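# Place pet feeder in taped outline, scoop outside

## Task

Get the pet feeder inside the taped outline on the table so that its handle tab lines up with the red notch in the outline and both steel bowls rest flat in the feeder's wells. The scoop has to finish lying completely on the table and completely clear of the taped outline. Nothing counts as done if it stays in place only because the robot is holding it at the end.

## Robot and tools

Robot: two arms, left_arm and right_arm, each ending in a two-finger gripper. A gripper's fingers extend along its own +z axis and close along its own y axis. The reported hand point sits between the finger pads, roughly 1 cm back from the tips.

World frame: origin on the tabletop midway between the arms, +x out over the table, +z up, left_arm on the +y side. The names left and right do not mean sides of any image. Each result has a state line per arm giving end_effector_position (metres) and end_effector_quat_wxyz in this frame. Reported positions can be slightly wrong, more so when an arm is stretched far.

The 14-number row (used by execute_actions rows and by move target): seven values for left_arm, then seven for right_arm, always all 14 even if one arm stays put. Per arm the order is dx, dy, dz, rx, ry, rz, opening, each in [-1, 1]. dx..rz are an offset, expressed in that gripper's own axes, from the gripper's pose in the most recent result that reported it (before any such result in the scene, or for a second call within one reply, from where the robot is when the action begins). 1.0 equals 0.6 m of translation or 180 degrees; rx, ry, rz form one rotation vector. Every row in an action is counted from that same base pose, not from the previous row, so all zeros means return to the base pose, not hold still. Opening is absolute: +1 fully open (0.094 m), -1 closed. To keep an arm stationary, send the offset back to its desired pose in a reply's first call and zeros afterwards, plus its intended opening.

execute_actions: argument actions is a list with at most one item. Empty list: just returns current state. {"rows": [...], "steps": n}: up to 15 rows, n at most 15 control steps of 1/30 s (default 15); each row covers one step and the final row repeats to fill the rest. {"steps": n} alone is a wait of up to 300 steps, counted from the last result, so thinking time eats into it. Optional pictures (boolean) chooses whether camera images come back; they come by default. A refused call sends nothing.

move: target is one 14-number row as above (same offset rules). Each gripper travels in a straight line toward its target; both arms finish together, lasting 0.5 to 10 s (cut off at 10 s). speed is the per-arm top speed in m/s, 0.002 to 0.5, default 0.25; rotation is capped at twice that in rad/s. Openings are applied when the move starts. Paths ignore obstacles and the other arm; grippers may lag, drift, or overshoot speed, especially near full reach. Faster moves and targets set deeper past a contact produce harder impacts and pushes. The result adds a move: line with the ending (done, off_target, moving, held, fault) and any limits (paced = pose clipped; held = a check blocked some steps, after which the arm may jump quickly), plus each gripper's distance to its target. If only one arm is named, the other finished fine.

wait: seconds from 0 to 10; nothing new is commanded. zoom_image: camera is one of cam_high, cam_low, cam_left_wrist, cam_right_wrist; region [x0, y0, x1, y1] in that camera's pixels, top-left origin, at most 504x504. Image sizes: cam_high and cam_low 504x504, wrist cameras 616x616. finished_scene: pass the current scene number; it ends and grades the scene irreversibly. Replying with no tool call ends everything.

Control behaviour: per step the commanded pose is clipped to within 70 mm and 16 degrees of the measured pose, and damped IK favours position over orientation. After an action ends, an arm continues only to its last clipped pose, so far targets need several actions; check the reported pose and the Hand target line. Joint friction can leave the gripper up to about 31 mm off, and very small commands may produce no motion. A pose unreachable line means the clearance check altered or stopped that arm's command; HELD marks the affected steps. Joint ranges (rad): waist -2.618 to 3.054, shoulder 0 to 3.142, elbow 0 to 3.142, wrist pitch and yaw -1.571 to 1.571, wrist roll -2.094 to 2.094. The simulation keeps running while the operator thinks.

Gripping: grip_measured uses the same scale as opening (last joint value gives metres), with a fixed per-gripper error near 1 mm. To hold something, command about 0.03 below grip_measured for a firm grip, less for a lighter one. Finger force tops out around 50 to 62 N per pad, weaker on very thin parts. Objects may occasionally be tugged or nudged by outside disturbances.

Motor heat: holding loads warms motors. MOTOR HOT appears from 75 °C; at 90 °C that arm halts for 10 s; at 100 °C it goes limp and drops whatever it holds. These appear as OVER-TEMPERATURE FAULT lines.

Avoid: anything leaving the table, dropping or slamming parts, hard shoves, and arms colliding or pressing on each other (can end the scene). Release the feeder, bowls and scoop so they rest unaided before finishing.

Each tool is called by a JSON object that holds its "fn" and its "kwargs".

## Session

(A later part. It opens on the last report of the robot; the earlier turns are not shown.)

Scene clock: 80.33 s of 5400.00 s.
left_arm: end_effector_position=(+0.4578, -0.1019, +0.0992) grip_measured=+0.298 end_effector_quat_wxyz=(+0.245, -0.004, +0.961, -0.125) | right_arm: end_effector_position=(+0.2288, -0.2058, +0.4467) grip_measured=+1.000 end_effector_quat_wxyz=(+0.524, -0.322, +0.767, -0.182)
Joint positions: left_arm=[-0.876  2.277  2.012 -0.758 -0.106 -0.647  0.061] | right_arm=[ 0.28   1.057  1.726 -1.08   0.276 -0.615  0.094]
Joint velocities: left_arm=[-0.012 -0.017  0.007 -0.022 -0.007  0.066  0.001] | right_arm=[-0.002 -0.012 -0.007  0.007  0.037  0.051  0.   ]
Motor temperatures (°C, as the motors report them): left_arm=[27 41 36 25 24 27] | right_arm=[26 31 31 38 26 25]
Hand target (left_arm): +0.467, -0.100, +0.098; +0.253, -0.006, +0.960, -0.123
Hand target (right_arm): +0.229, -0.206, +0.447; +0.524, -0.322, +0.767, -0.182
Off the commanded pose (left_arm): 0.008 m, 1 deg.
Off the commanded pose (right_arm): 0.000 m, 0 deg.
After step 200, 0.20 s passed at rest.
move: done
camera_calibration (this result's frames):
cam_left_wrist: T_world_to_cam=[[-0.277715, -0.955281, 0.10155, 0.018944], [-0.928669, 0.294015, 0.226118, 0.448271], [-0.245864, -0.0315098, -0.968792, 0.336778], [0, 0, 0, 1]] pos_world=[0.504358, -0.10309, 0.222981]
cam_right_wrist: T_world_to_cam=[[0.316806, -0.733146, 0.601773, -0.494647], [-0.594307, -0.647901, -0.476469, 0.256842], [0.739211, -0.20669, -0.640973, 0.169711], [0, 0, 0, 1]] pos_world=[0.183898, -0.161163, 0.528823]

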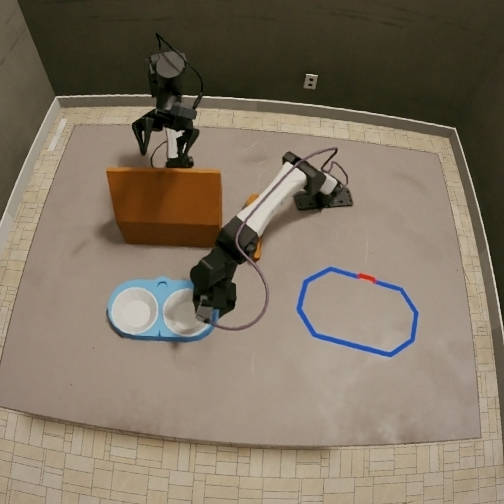

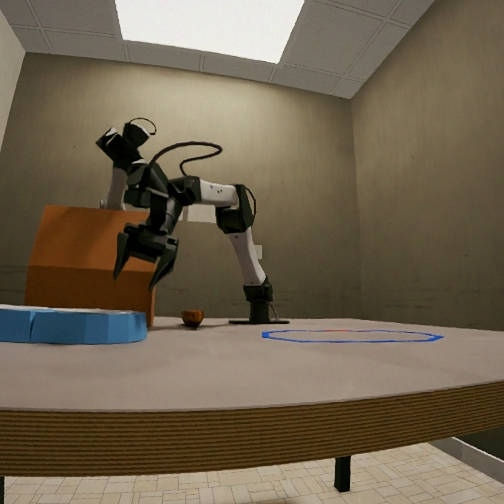

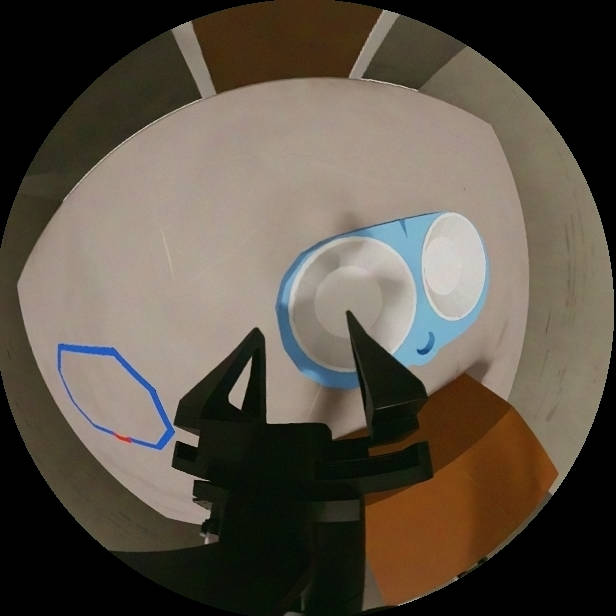

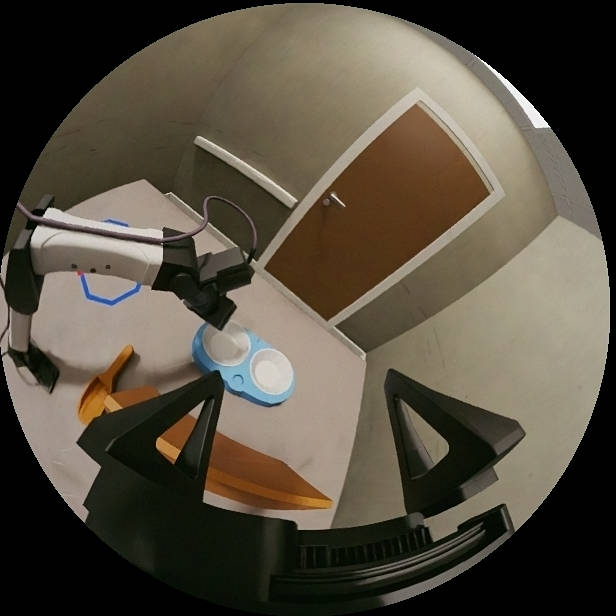

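{"fn": "move", "kwargs": {"target": [0.057,0.04,0.086,0,0,0,0.3, 0,0,0,0,0,0,1], "speed": 0.04}}

{"fn": "move", "kwargs": {"target": [0,0,0,0,0,0,-0.6, 0,0,0,0,0,0,1]}}

Scene clock: 96.07 s of 5400.00 s.
left_arm: end_effector_position=(+0.4527, -0.0978, +0.0428) grip_measured=+0.298 end_effector_quat_wxyz=(+0.248, -0.004, +0.960, -0.128) | right_arm: end_effector_position=(+0.2288, -0.2058, +0.4467) grip_measured=+1.000 end_effector_quat_wxyz=(+0.524, -0.322, +0.767, -0.182)
Joint positions: left_arm=[-0.876  2.275  1.778 -0.517 -0.106 -0.647  0.061] | right_arm=[ 0.28   1.057  1.726 -1.08   0.276 -0.615  0.094]
Joint velocities: left_arm=[-0.012 -0.012 -0.012  0.037  0.066  0.11  -0.001] | right_arm=[ 0.002 -0.012 -0.002  0.007  0.051  0.022  0.   ]
Motor temperatures (°C, as the motors report them): left_arm=[27 45 38 27 24 27] | right_arm=[26 30 31 38 26 25]
Hand target (left_arm): +0.452, -0.093, +0.033; +0.245, -0.004, +0.962, -0.125
Hand target (right_arm): +0.229, -0.206, +0.447; +0.524, -0.322, +0.767, -0.182
Off the commanded pose (left_arm): 0.010 m, 1 deg.
Off the commanded pose (right_arm): 0.000 m, 0 deg.
After step 90, 10.83 s passed at rest.
move: done
camera_calibration (this result's frames):
cam_left_wrist: T_world_to_cam=[[-0.278487, -0.954669, 0.105127, 0.0273734], [-0.930326, 0.295329, 0.217425, 0.456349], [-0.238616, -0.0372524, -0.970399, 0.277232], [0, 0, 0, 1]] pos_world=[0.498329, -0.0983128, 0.166926]
cam_right_wrist: T_world_to_cam=[[0.316806, -0.733146, 0.601773, -0.494647], [-0.594307, -0.647901, -0.476469, 0.256842], [0.739211, -0.20669, -0.640973, 0.169711], [0, 0, 0, 1]] pos_world=[0.183898, -0.161163, 0.528823]

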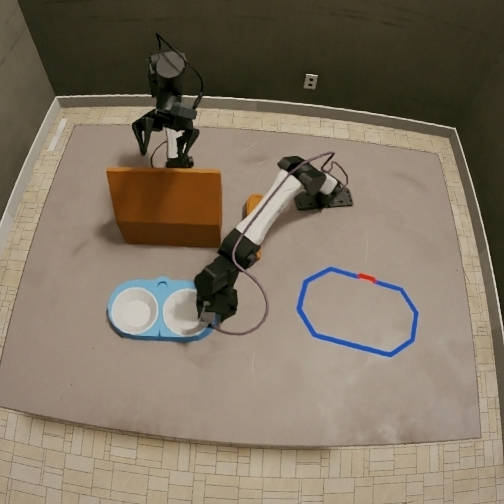

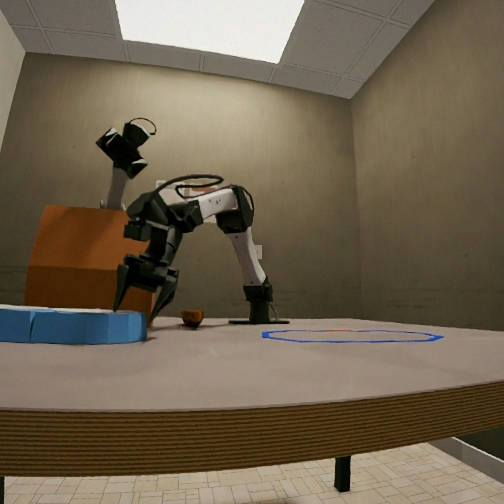

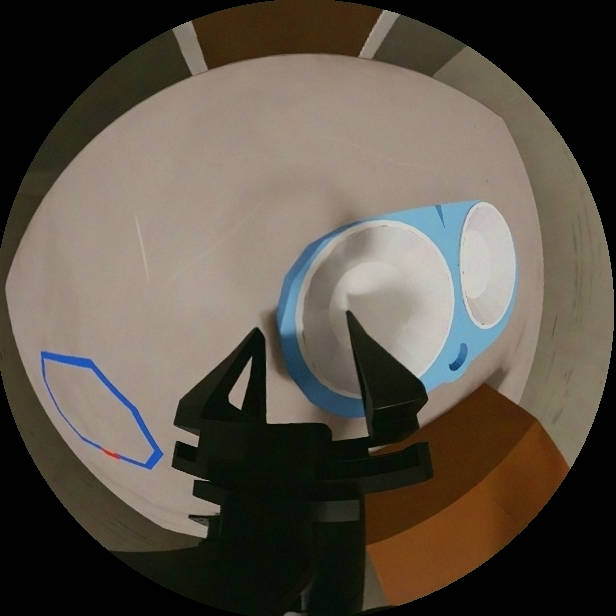

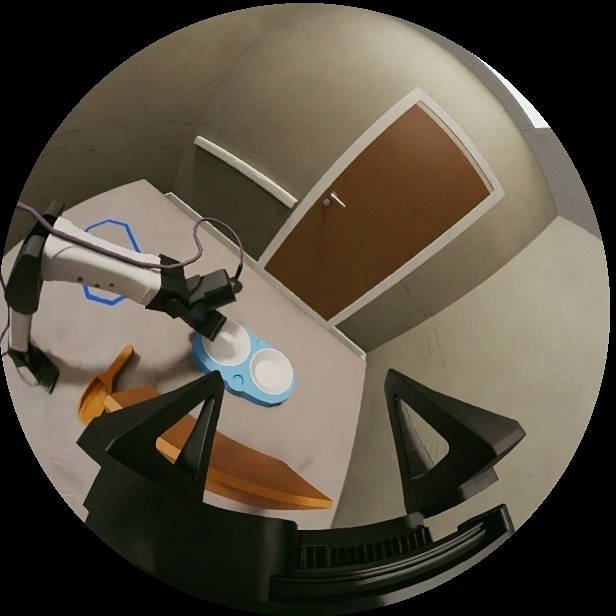

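Scene clock: 96.57 s of 5400.00 s.
left_arm: end_effector_position=(+0.4524, -0.0966, +0.0422) grip_measured=-0.594 end_effector_quat_wxyz=(+0.247, -0.004, +0.961, -0.126) | right_arm: end_effector_position=(+0.2288, -0.2058, +0.4467) grip_measured=+1.000 end_effector_quat_wxyz=(+0.524, -0.322, +0.767, -0.182)
Joint positions: left_arm=[-0.875  2.275  1.778 -0.521 -0.108 -0.647  0.019] | right_arm=[ 0.28   1.057  1.726 -1.08   0.276 -0.615  0.094]
Joint velocities: left_arm=[-0.012  0.012 -0.012 -0.022  0.022 -0.007 -0.001] | right_arm=[-0.007  0.007 -0.012  0.007  0.081 -0.081  0.   ]
Motor temperatures (°C, as the motors report them): left_arm=[27 45 38 27 24 27] | right_arm=[26 30 31 38 26 25]
Hand target (left_arm): +0.453, -0.098, +0.043; +0.249, -0.004, +0.960, -0.128
Hand target (right_arm): +0.229, -0.206, +0.447; +0.524, -0.322, +0.767, -0.182
Off the commanded pose (left_arm): 0.001 m, 0 deg.
Off the commanded pose (right_arm): 0.000 m, 0 deg.
move: done
camera_calibration (this result's frames):
cam_left_wrist: T_world_to_cam=[[-0.276531, -0.955586, 0.101916, 0.0276599], [-0.93028, 0.292782, 0.221037, 0.455414], [-0.241059, -0.0336867, -0.969926, 0.27809], [0, 0, 0, 1]] pos_world=[0.498347, -0.0975377, 0.166244]
cam_right_wrist: T_world_to_cam=[[0.316806, -0.733146, 0.601773, -0.494647], [-0.594307, -0.647901, -0.476469, 0.256842], [0.739211, -0.20669, -0.640973, 0.169711], [0, 0, 0, 1]] pos_world=[0.183898, -0.161163, 0.528823]

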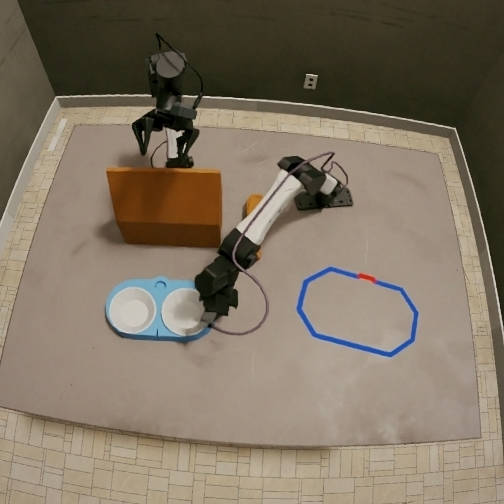

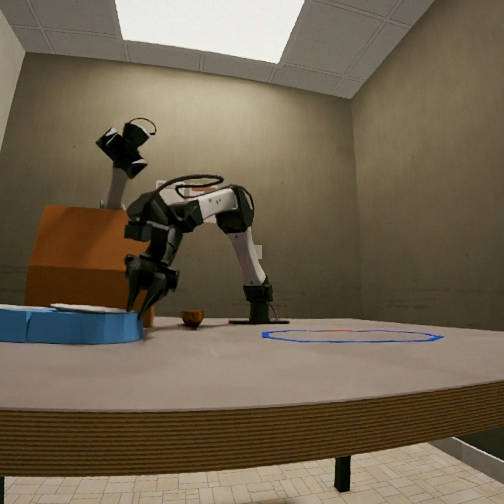

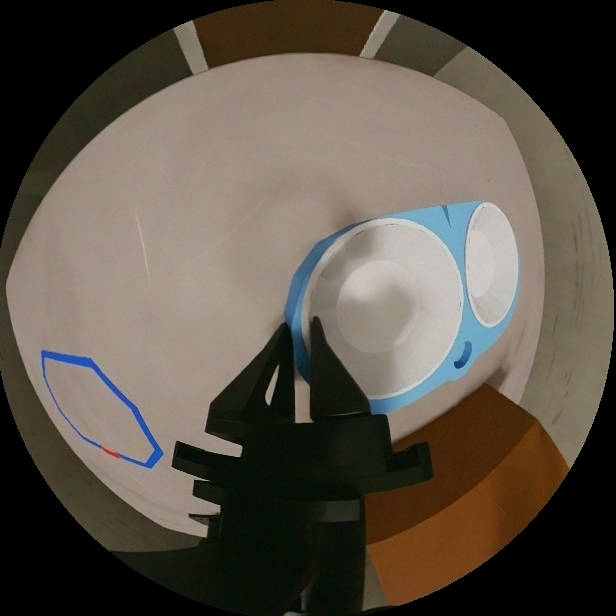

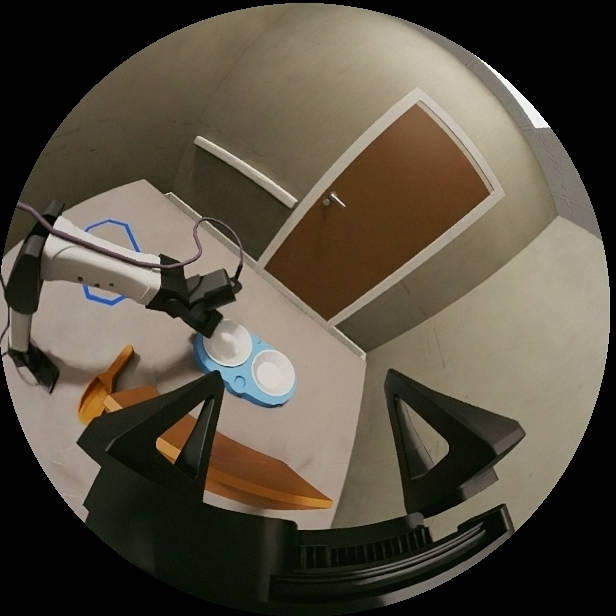

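{"fn": "move", "kwargs": {"target": [-0.03,0.487,-0.11,0,0,0,-0.58, 0,0,0,0,0,0,1], "speed": 0.06}}

Scene clock: 106.07 s of 5400.00 s.
left_arm: end_effector_position=(+0.4594, +0.1923, +0.0420) grip_measured=-0.580 end_effector_quat_wxyz=(+0.265, -0.000, +0.954, -0.140) | right_arm: end_effector_position=(+0.2288, -0.2058, +0.4467) grip_measured=+1.000 end_effector_quat_wxyz=(+0.524, -0.322, +0.767, -0.182)
Joint positions: left_arm=[-0.206  1.921  1.206 -0.304  0.271 -0.078  0.02 ] | right_arm=[ 0.28   1.057  1.726 -1.08   0.276 -0.615  0.094]
Joint velocities: left_arm=[ 0.002 -0.002 -0.022 -0.007 -0.125  0.007 -0.001] | right_arm=[-0.007  0.027 -0.017 -0.037 -0.051  0.007  0.   ]
Motor temperatures (°C, as the motors report them): left_arm=[27 47 37 28 24 27] | right_arm=[26 30 31 39 26 25]
Hand target (left_arm): +0.447, +0.201, +0.031; +0.245, -0.006, +0.961, -0.132
Hand target (right_arm): +0.229, -0.206, +0.447; +0.524, -0.322, +0.767, -0.182
Off the commanded pose (left_arm): 0.015 m, 3 deg.
Off the commanded pose (right_arm): 0.000 m, 0 deg.
After step 90, 1.17 s passed at rest.
move: off_target (left_arm)
camera_calibration (this result's frames):
cam_left_wrist: T_world_to_cam=[[-0.290457, -0.949551, 0.118267, 0.310291], [-0.934625, 0.30803, 0.177745, 0.378263], [-0.205207, -0.0589078, -0.976944, 0.277928], [0, 0, 0, 1]] pos_world=[0.500693, 0.194493, 0.167589]
cam_right_wrist: T_world_to_cam=[[0.316806, -0.733146, 0.601773, -0.494647], [-0.594307, -0.647901, -0.476469, 0.256842], [0.739211, -0.20669, -0.640973, 0.169711], [0, 0, 0, 1]] pos_world=[0.183898, -0.161163, 0.528823]

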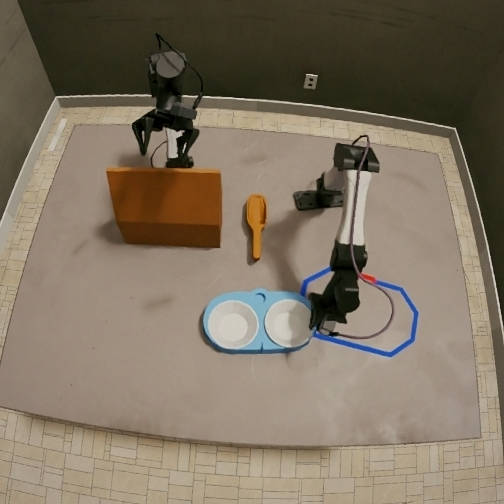

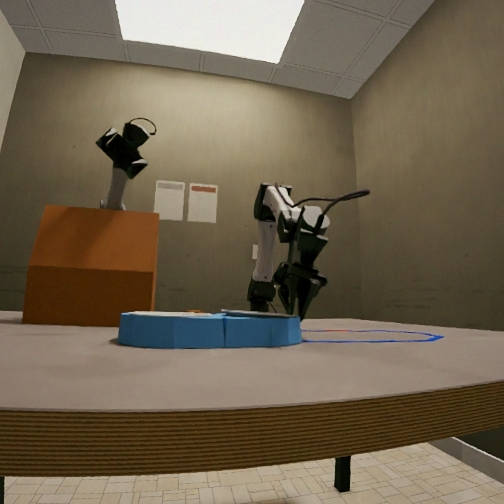

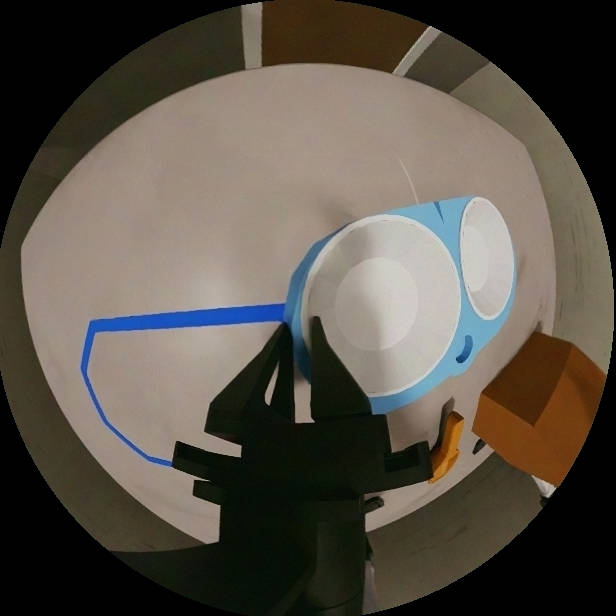

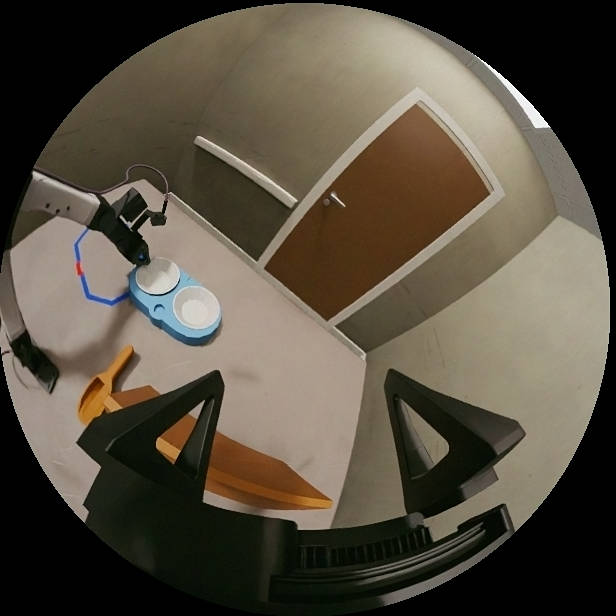

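{"fn": "move", "kwargs": {"target": [0,0.477,-0.155,0.042,0.022,0.068,-0.6, 0,0,0,0,0,0,1], "speed": 0.06}}

{"fn": "zoom_image", "kwargs": {"camera": "cam_high", "region": [270, 230, 450, 380]}}

Scene clock: 124.33 s of 5400.00 s.
left_arm: end_effector_position=(+0.4359, +0.4835, +0.0439) grip_measured=-0.597 end_effector_quat_wxyz=(+0.254, +0.122, +0.942, -0.180) | right_arm: end_effector_position=(+0.2288, -0.2058, +0.4467) grip_measured=+1.000 end_effector_quat_wxyz=(+0.524, -0.322, +0.767, -0.182)
Joint positions: left_arm=[ 0.509  2.445  2.099 -1.143  0.629  0.944  0.019] | right_arm=[ 0.28   1.057  1.726 -1.08   0.276 -0.615  0.094]
Joint velocities: left_arm=[-0.002 -0.007  0.032 -0.066 -0.022  0.066  0.001] | right_arm=[ 0.002 -0.012 -0.012  0.022  0.022 -0.022  0.   ]
Motor temperatures (°C, as the motors report them): left_arm=[27 47 37 28 24 27] | right_arm=[26 30 31 40 26 25]
Hand target (left_arm): +0.432, +0.490, +0.038; +0.248, +0.122, +0.944, -0.180
Hand target (right_arm): +0.229, -0.206, +0.447; +0.524, -0.322, +0.767, -0.182
Off the commanded pose (left_arm): 0.009 m, 1 deg.
Off the commanded pose (right_arm): 0.000 m, 0 deg.
After step 90, 9.90 s passed at rest.
move: done
camera_calibration (this result's frames):
cam_left_wrist: T_world_to_cam=[[-0.525025, -0.842193, 0.122719, 0.629842], [-0.828373, 0.538763, 0.153406, 0.10947], [-0.195314, -0.0211151, -0.980513, 0.269731], [0, 0, 0, 1]] pos_world=[0.474047, 0.477166, 0.170387]
cam_right_wrist: T_world_to_cam=[[0.316806, -0.733146, 0.601773, -0.494647], [-0.594307, -0.647901, -0.476469, 0.256842], [0.739211, -0.20669, -0.640973, 0.169711], [0, 0, 0, 1]] pos_world=[0.183898, -0.161163, 0.528823]

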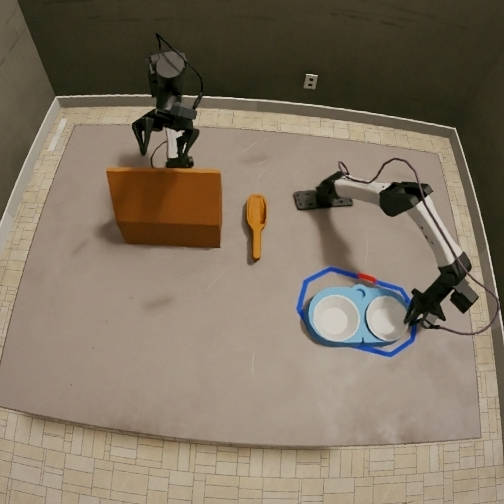

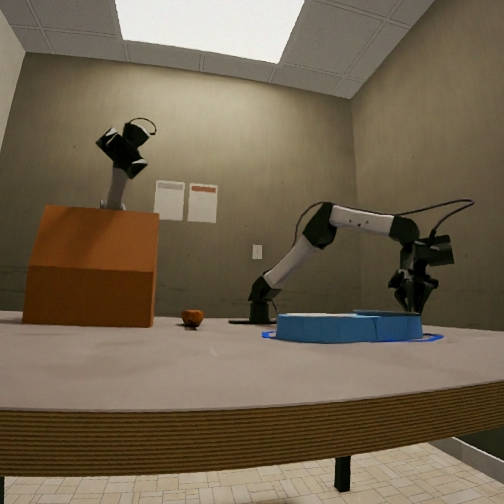

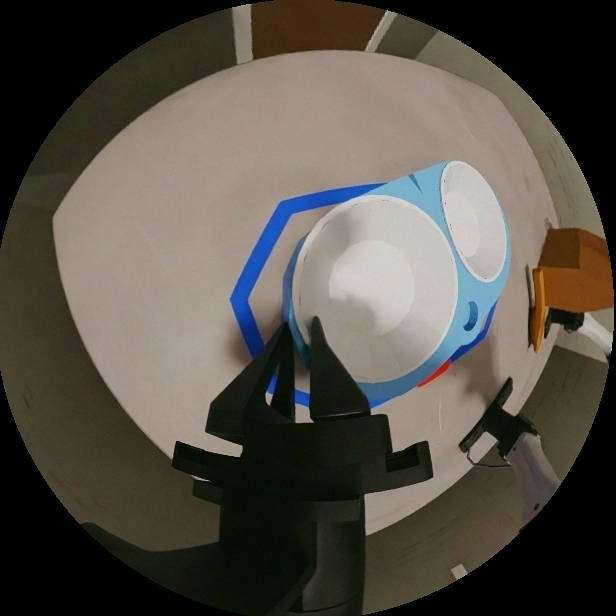

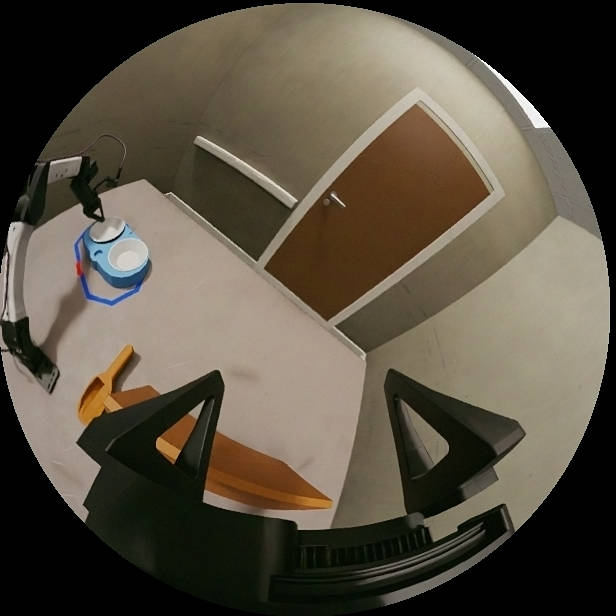

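Region (270, 230, 450, 380) of cam_high's 504x504 image, scaled by 2.800, with more detail than that image has.

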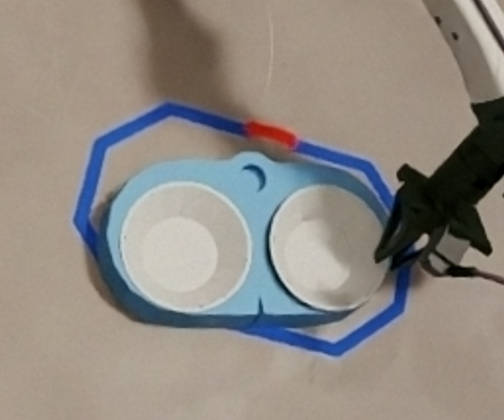

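{"fn": "move", "kwargs": {"target": [0,0,0,0,0,0,-0.1, 0,0,0,0,0,0,1]}}

{"fn": "move", "kwargs": {"target": [0,0,-0.12,0,0,0,-0.1, 0,0,0,0,0,0,1], "speed": 0.08}}

Scene clock: 129.90 s of 5400.00 s.
left_arm: end_effector_position=(+0.4359, +0.4835, +0.0440) grip_measured=-0.102 end_effector_quat_wxyz=(+0.254, +0.123, +0.942, -0.180) | right_arm: end_effector_position=(+0.2288, -0.2058, +0.4467) grip_measured=+1.000 end_effector_quat_wxyz=(+0.524, -0.322, +0.767, -0.182)
Joint positions: left_arm=[ 0.509  2.445  2.1   -1.144  0.629  0.948  0.042] | right_arm=[ 0.28   1.057  1.726 -1.08   0.276 -0.615  0.094]
Joint velocities: left_arm=[ 0.007  0.022 -0.007 -0.007 -0.095 -0.022 -0.   ] | right_arm=[-0.002  0.002 -0.017  0.037  0.022  0.007  0.   ]
Motor temperatures (°C, as the motors report them): left_arm=[27 48 37 27 24 27] | right_arm=[26 30 31 40 26 25]
Hand target (left_arm): +0.436, +0.484, +0.044; +0.254, +0.122, +0.942, -0.180
Hand target (right_arm): +0.229, -0.206, +0.447; +0.524, -0.322, +0.767, -0.182
Off the commanded pose (left_arm): 0.000 m, 0 deg.
Off the commanded pose (right_arm): 0.000 m, 0 deg.
After step 90, 1.87 s passed at rest.
move: done
camera_calibration (this result's frames):
cam_left_wrist: T_world_to_cam=[[-0.527764, -0.840746, 0.120879, 0.630408], [-0.826903, 0.541092, 0.153139, 0.1077], [-0.194158, -0.0191341, -0.980784, 0.268387], [0, 0, 0, 1]] pos_world=[0.473873, 0.476873, 0.170533]
cam_right_wrist: T_world_to_cam=[[0.316806, -0.733146, 0.601773, -0.494647], [-0.594307, -0.647901, -0.476469, 0.256842], [0.739211, -0.20669, -0.640973, 0.169711], [0, 0, 0, 1]] pos_world=[0.183898, -0.161163, 0.528823]

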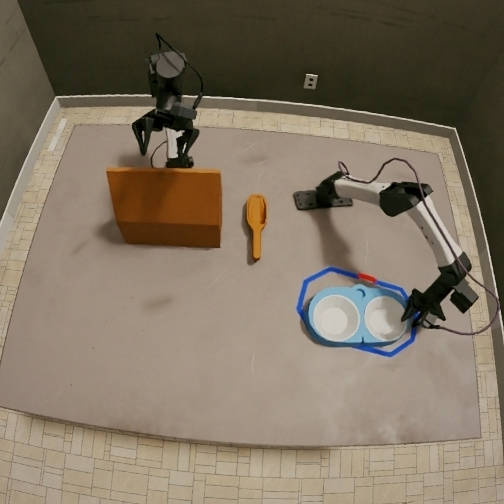

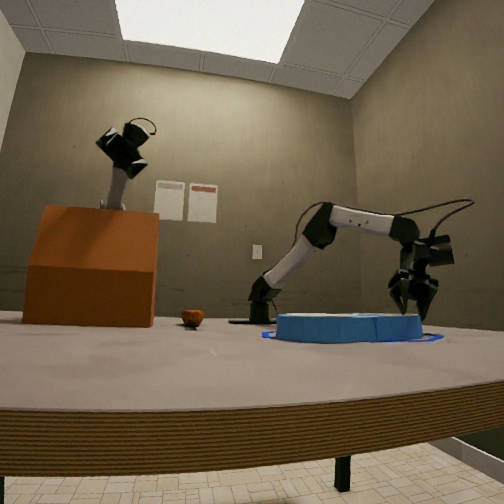

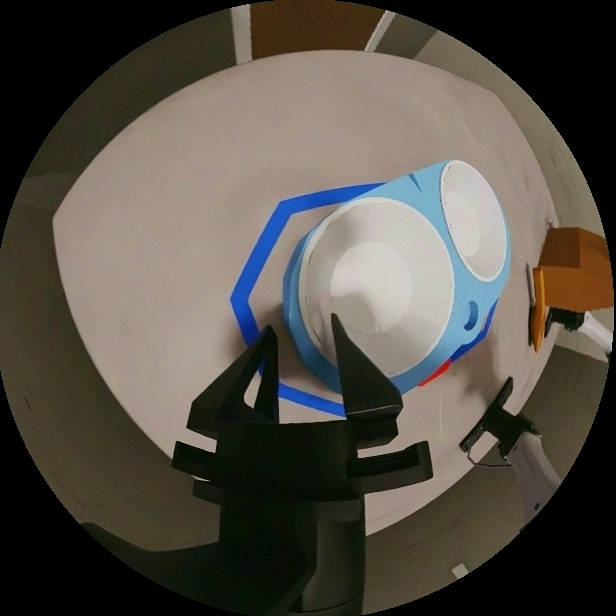

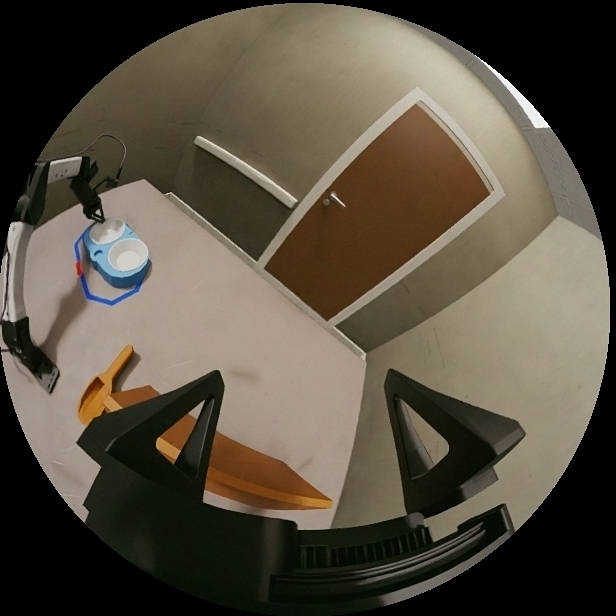

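Scene clock: 131.37 s of 5400.00 s.
left_arm: end_effector_position=(+0.4065, +0.5099, +0.1057) grip_measured=-0.102 end_effector_quat_wxyz=(+0.256, +0.125, +0.943, -0.174) | right_arm: end_effector_position=(+0.2288, -0.2058, +0.4467) grip_measured=+1.000 end_effector_quat_wxyz=(+0.524, -0.322, +0.767, -0.182)
Joint positions: left_arm=[ 0.59   2.445  2.347 -1.441  0.629  1.049  0.042] | right_arm=[ 0.28   1.057  1.726 -1.08   0.276 -0.615  0.094]
Joint velocities: left_arm=[-0.012  0.007  0.007 -0.022  0.051  0.066 -0.   ] | right_arm=[ 0.002  0.002 -0.007  0.007 -0.022  0.037  0.   ]
Motor temperatures (°C, as the motors report them): left_arm=[27 48 37 27 24 27] | right_arm=[26 30 31 40 26 25]
Hand target (left_arm): +0.405, +0.513, +0.102; +0.255, +0.123, +0.942, -0.180
Hand target (right_arm): +0.229, -0.206, +0.447; +0.524, -0.322, +0.767, -0.182
Off the commanded pose (left_arm): 0.005 m, 1 deg.
Off the commanded pose (right_arm): 0.000 m, 0 deg.
move: done
camera_calibration (this result's frames):
cam_left_wrist: T_world_to_cam=[[-0.528596, -0.841784, 0.109481, 0.631713], [-0.827411, 0.539747, 0.155125, 0.0603264], [-0.189674, -0.00858688, -0.98181, 0.316593], [0, 0, 0, 1]] pos_world=[0.443885, 0.501923, 0.232315]
cam_right_wrist: T_world_to_cam=[[0.316806, -0.733146, 0.601773, -0.494647], [-0.594307, -0.647901, -0.476469, 0.256842], [0.739211, -0.20669, -0.640973, 0.169711], [0, 0, 0, 1]] pos_world=[0.183898, -0.161163, 0.528823]

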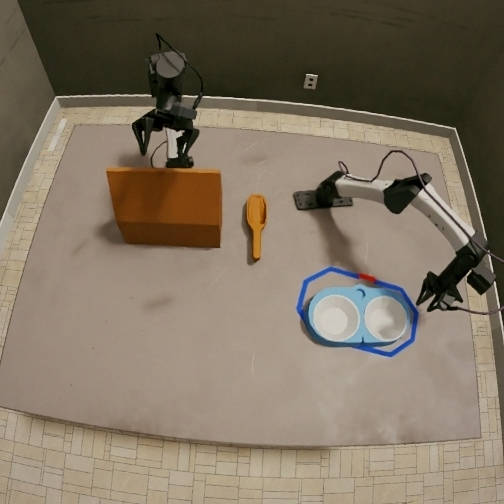

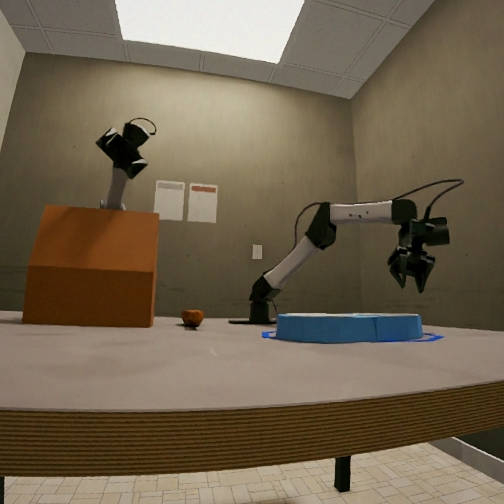

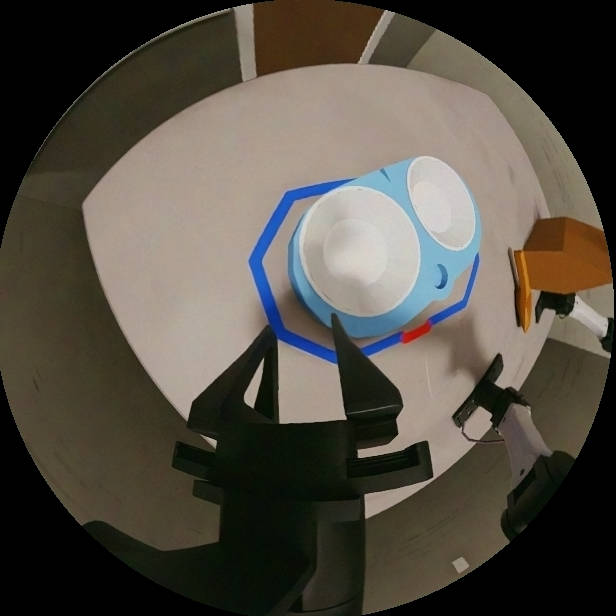

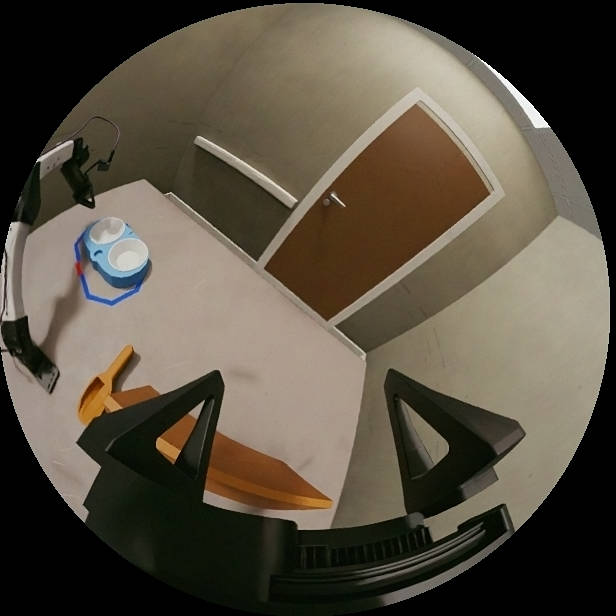

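{"fn": "move", "kwargs": {"target": [0.1,-0.3,0.107,-0.227,0.041,-0.567,-0.17, 0,0,0,0,0,0,1], "speed": 0.2}}

{"fn": "zoom_image", "kwargs": {"camera": "cam_left_wrist", "region": [200, 200, 420, 400]}}

Scene clock: 145.70 s of 5400.00 s.
left_arm: end_effector_position=(+0.3308, +0.3326, +0.0778) grip_measured=-0.168 end_effector_quat_wxyz=(+0.011, -0.711, +0.703, -0.009) | right_arm: end_effector_position=(+0.2288, -0.2058, +0.4467) grip_measured=+1.000 end_effector_quat_wxyz=(+0.524, -0.322, +0.767, -0.182)
Joint positions: left_arm=[ 0.074  1.837  1.419 -1.124  0.005 -1.304  0.039] | right_arm=[ 0.28   1.057  1.726 -1.08   0.276 -0.615  0.094]
Joint velocities: left_arm=[-0.007  0.012 -0.022  0.022  0.007  0.007 -0.   ] | right_arm=[-0.012 -0.012  0.007 -0.037  0.007  0.022  0.   ]
Motor temperatures (°C, as the motors report them): left_arm=[27 49 38 26 24 27] | right_arm=[26 30 32 40 26 25]
Hand target (left_arm): +0.326, +0.329, +0.070; +0.003, +0.711, -0.703, -0.004
Hand target (right_arm): +0.229, -0.206, +0.447; +0.524, -0.322, +0.767, -0.182
Off the commanded pose (left_arm): 0.010 m, 2 deg.
Off the commanded pose (right_arm): 0.000 m, 0 deg.
After step 90, 5.97 s passed at rest.
move: done
camera_calibration (this result's frames):
cam_left_wrist: T_world_to_cam=[[0.96824, -0.249429, 0.017227, -0.239435], [-0.191403, -0.695132, 0.692933, 0.256181], [-0.160863, -0.674222, -0.720796, 0.464887], [0, 0, 0, 1]] pos_world=[0.355647, 0.431794, 0.161697]
cam_right_wrist: T_world_to_cam=[[0.316806, -0.733146, 0.601773, -0.494647], [-0.594307, -0.647901, -0.476469, 0.256842], [0.739211, -0.20669, -0.640973, 0.169711], [0, 0, 0, 1]] pos_world=[0.183898, -0.161163, 0.528823]

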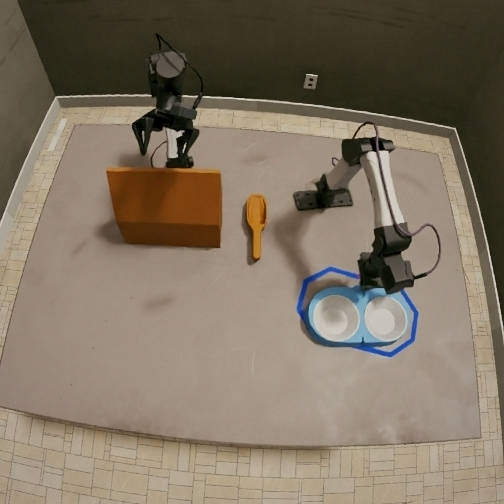

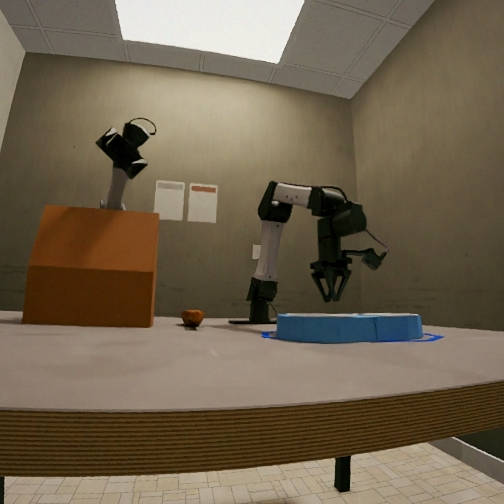

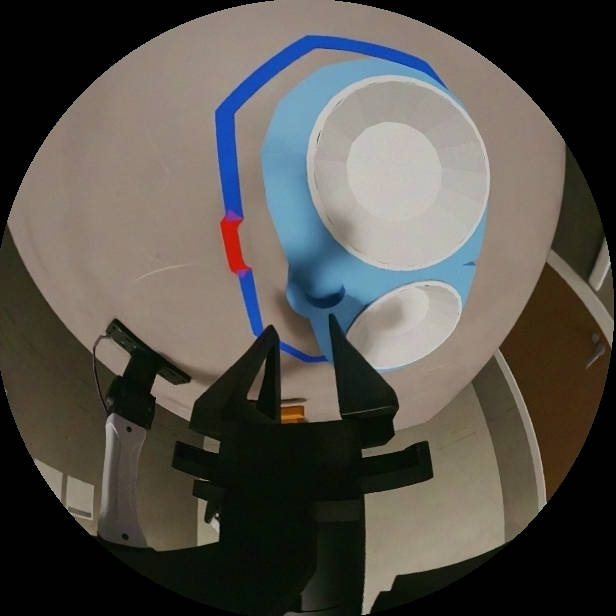

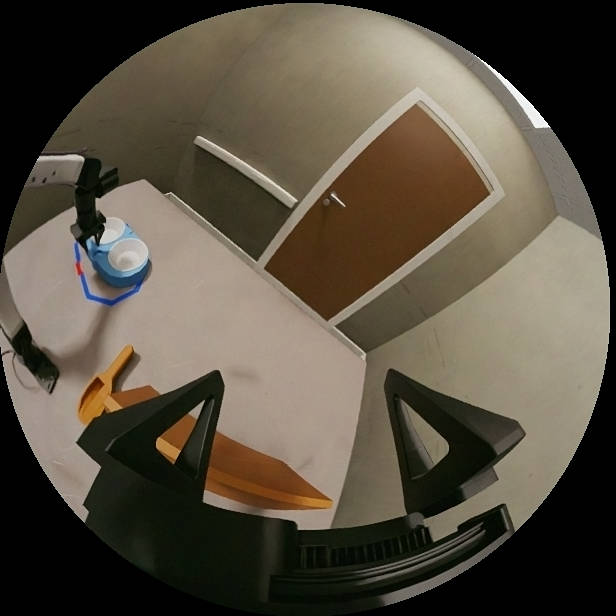

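Region (200, 200, 420, 400) of cam_left_wrist's 616x616 image, scaled by 2.291, with more detail than that image has; it fills the top 458 rows of this view, and the rest is white.

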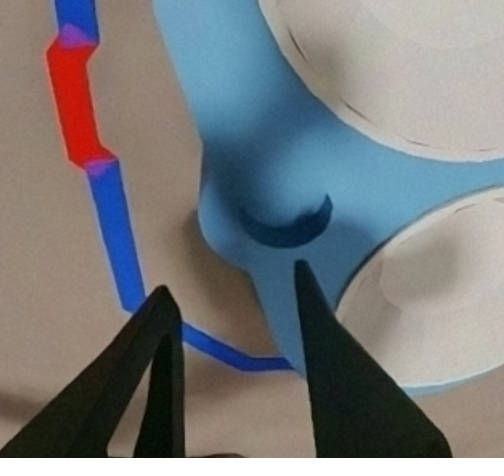

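{"fn": "move", "kwargs": {"target": [0.006,0.006,0.075,0,0,0,-0.3, 0,0,0,0,0,0,1], "speed": 0.02}}

{"fn": "move", "kwargs": {"target": [0,0,0,0,0,0,-0.78, 0,0,0,0,0,0,1]}}

Scene clock: 152.30 s of 5400.00 s.
left_arm: end_effector_position=(+0.3324, +0.3331, +0.0442) grip_measured=-0.298 end_effector_quat_wxyz=(+0.022, -0.712, +0.701, -0.016) | right_arm: end_effector_position=(+0.2288, -0.2058, +0.4467) grip_measured=+1.000 end_effector_quat_wxyz=(+0.524, -0.322, +0.767, -0.182)
Joint positions: left_arm=[ 0.074  1.852  1.299 -0.964  0.005 -1.307  0.033] | right_arm=[ 0.28   1.057  1.726 -1.08   0.276 -0.615  0.094]
Joint velocities: left_arm=[ 0.002  0.002  0.007 -0.007 -0.022 -0.037  0.   ] | right_arm=[-0.007 -0.007 -0.012  0.007 -0.037 -0.066  0.   ]
Motor temperatures (°C, as the motors report them): left_arm=[27 48 37 26 24 27] | right_arm=[26 30 32 41 26 25]
Hand target (left_arm): +0.328, +0.329, +0.033; -0.011, +0.712, -0.703, +0.009
Hand target (right_arm): +0.229, -0.206, +0.447; +0.524, -0.322, +0.767, -0.182
Off the commanded pose (left_arm): 0.013 m, 1 deg.
Off the commanded pose (right_arm): 0.000 m, 0 deg.
After step 90, 1.07 s passed at rest.
move: off_target (left_arm)
camera_calibration (this result's frames):
cam_left_wrist: T_world_to_cam=[[0.968221, -0.247038, 0.03898, -0.242042], [-0.206207, -0.700366, 0.68335, 0.287184], [-0.141513, -0.669672, -0.72905, 0.433644], [0, 0, 0, 1]] pos_world=[0.354936, 0.431739, 0.129336]
cam_right_wrist: T_world_to_cam=[[0.316806, -0.733146, 0.601773, -0.494647], [-0.594307, -0.647901, -0.476469, 0.256842], [0.739211, -0.20669, -0.640973, 0.169711], [0, 0, 0, 1]] pos_world=[0.183898, -0.161163, 0.528823]

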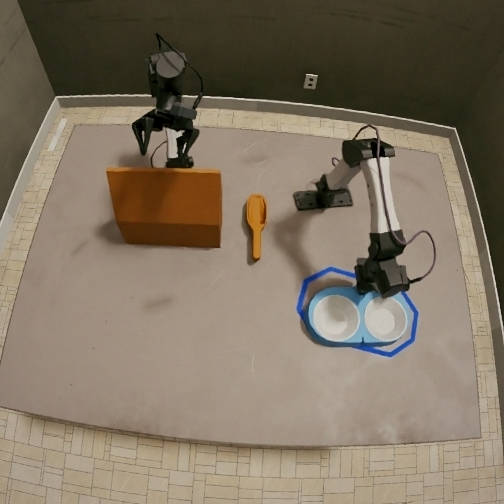

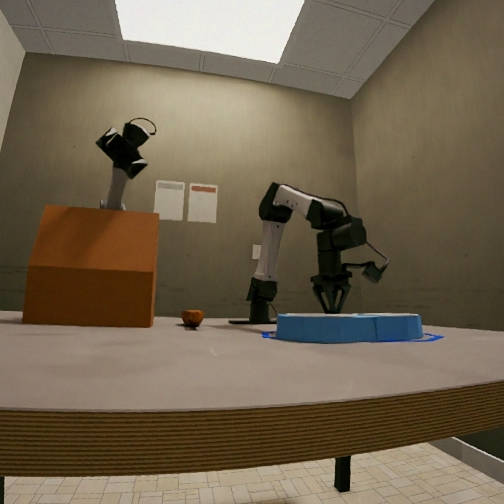

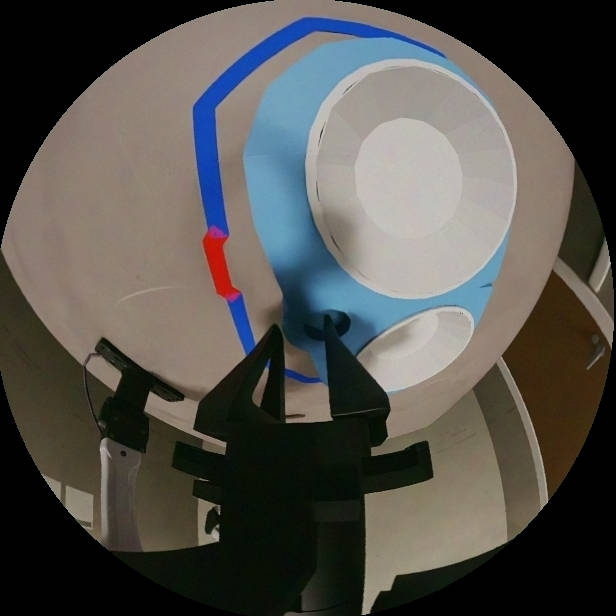

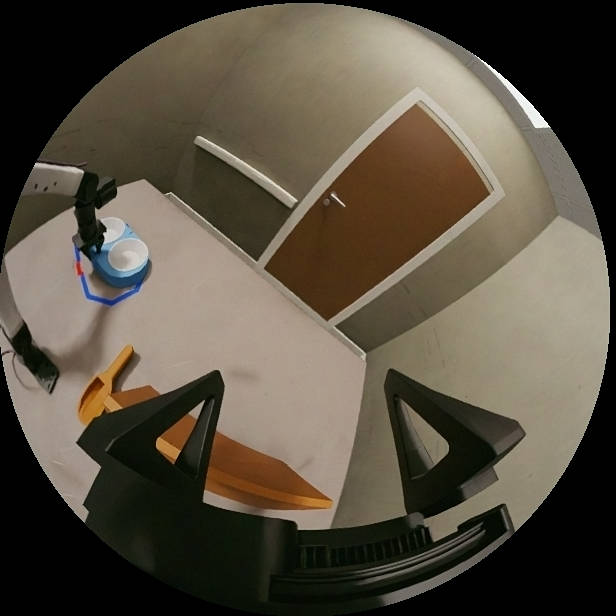

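Scene clock: 152.80 s of 5400.00 s.
left_arm: end_effector_position=(+0.3315, +0.3326, +0.0441) grip_measured=-0.719 end_effector_quat_wxyz=(+0.021, -0.711, +0.702, -0.015) | right_arm: end_effector_position=(+0.2288, -0.2058, +0.4467) grip_measured=+1.000 end_effector_quat_wxyz=(+0.524, -0.322, +0.767, -0.182)
Joint positions: left_arm=[ 0.073  1.852  1.299 -0.968  0.005 -1.305  0.013] | right_arm=[ 0.28   1.057  1.726 -1.08   0.276 -0.615  0.094]
Joint velocities: left_arm=[-0.002 -0.002 -0.002  0.051  0.051  0.022  0.001] | right_arm=[-0.017 -0.017 -0.002 -0.066 -0.007 -0.022  0.   ]
Motor temperatures (°C, as the motors report them): left_arm=[27 48 37 26 24 27] | right_arm=[26 30 32 41 26 25]
Hand target (left_arm): +0.332, +0.333, +0.044; -0.022, +0.712, -0.701, +0.016
Hand target (right_arm): +0.229, -0.206, +0.447; +0.524, -0.322, +0.767, -0.182
Off the commanded pose (left_arm): 0.001 m, 0 deg.
Off the commanded pose (right_arm): 0.000 m, 0 deg.
move: done
camera_calibration (this result's frames):
cam_left_wrist: T_world_to_cam=[[0.967697, -0.249585, 0.0356497, -0.240196], [-0.205553, -0.699165, 0.684774, 0.286009], [-0.145984, -0.669982, -0.727883, 0.434682], [0, 0, 0, 1]] pos_world=[0.354684, 0.431247, 0.129109]
cam_right_wrist: T_world_to_cam=[[0.316806, -0.733146, 0.601773, -0.494647], [-0.594307, -0.647901, -0.476469, 0.256842], [0.739211, -0.20669, -0.640973, 0.169711], [0, 0, 0, 1]] pos_world=[0.183898, -0.161163, 0.528823]

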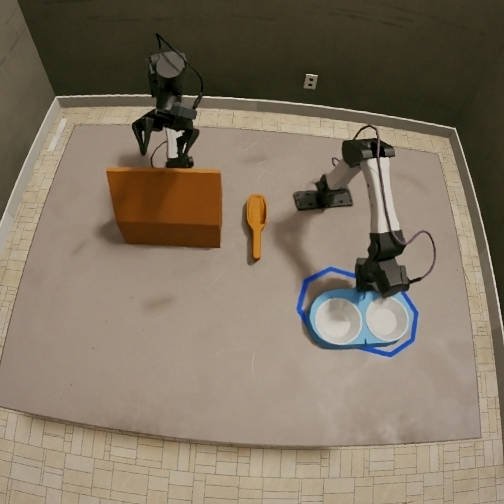

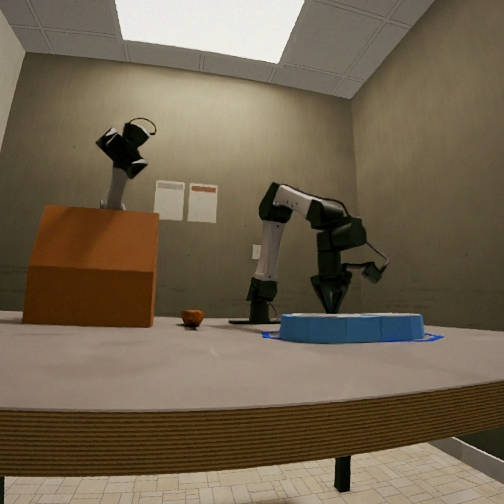

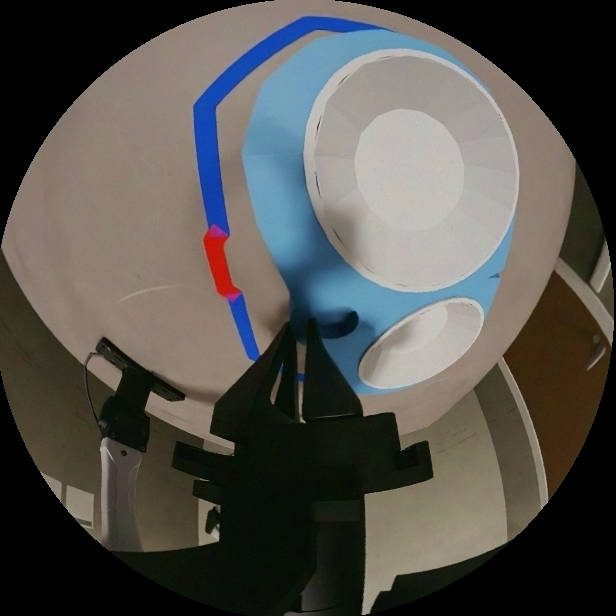

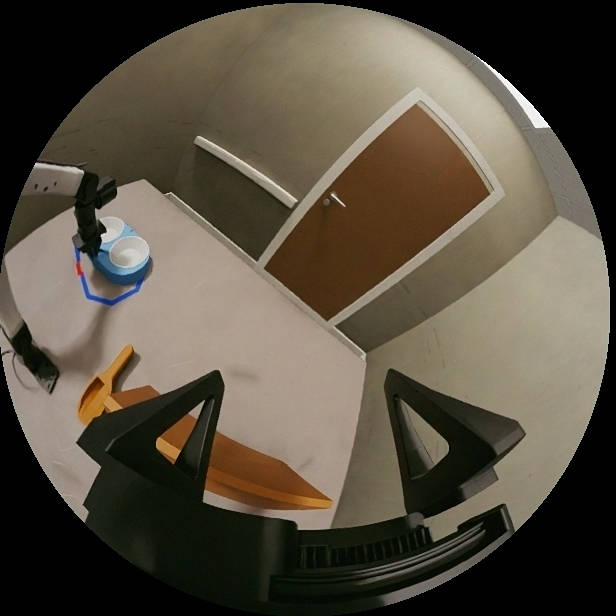

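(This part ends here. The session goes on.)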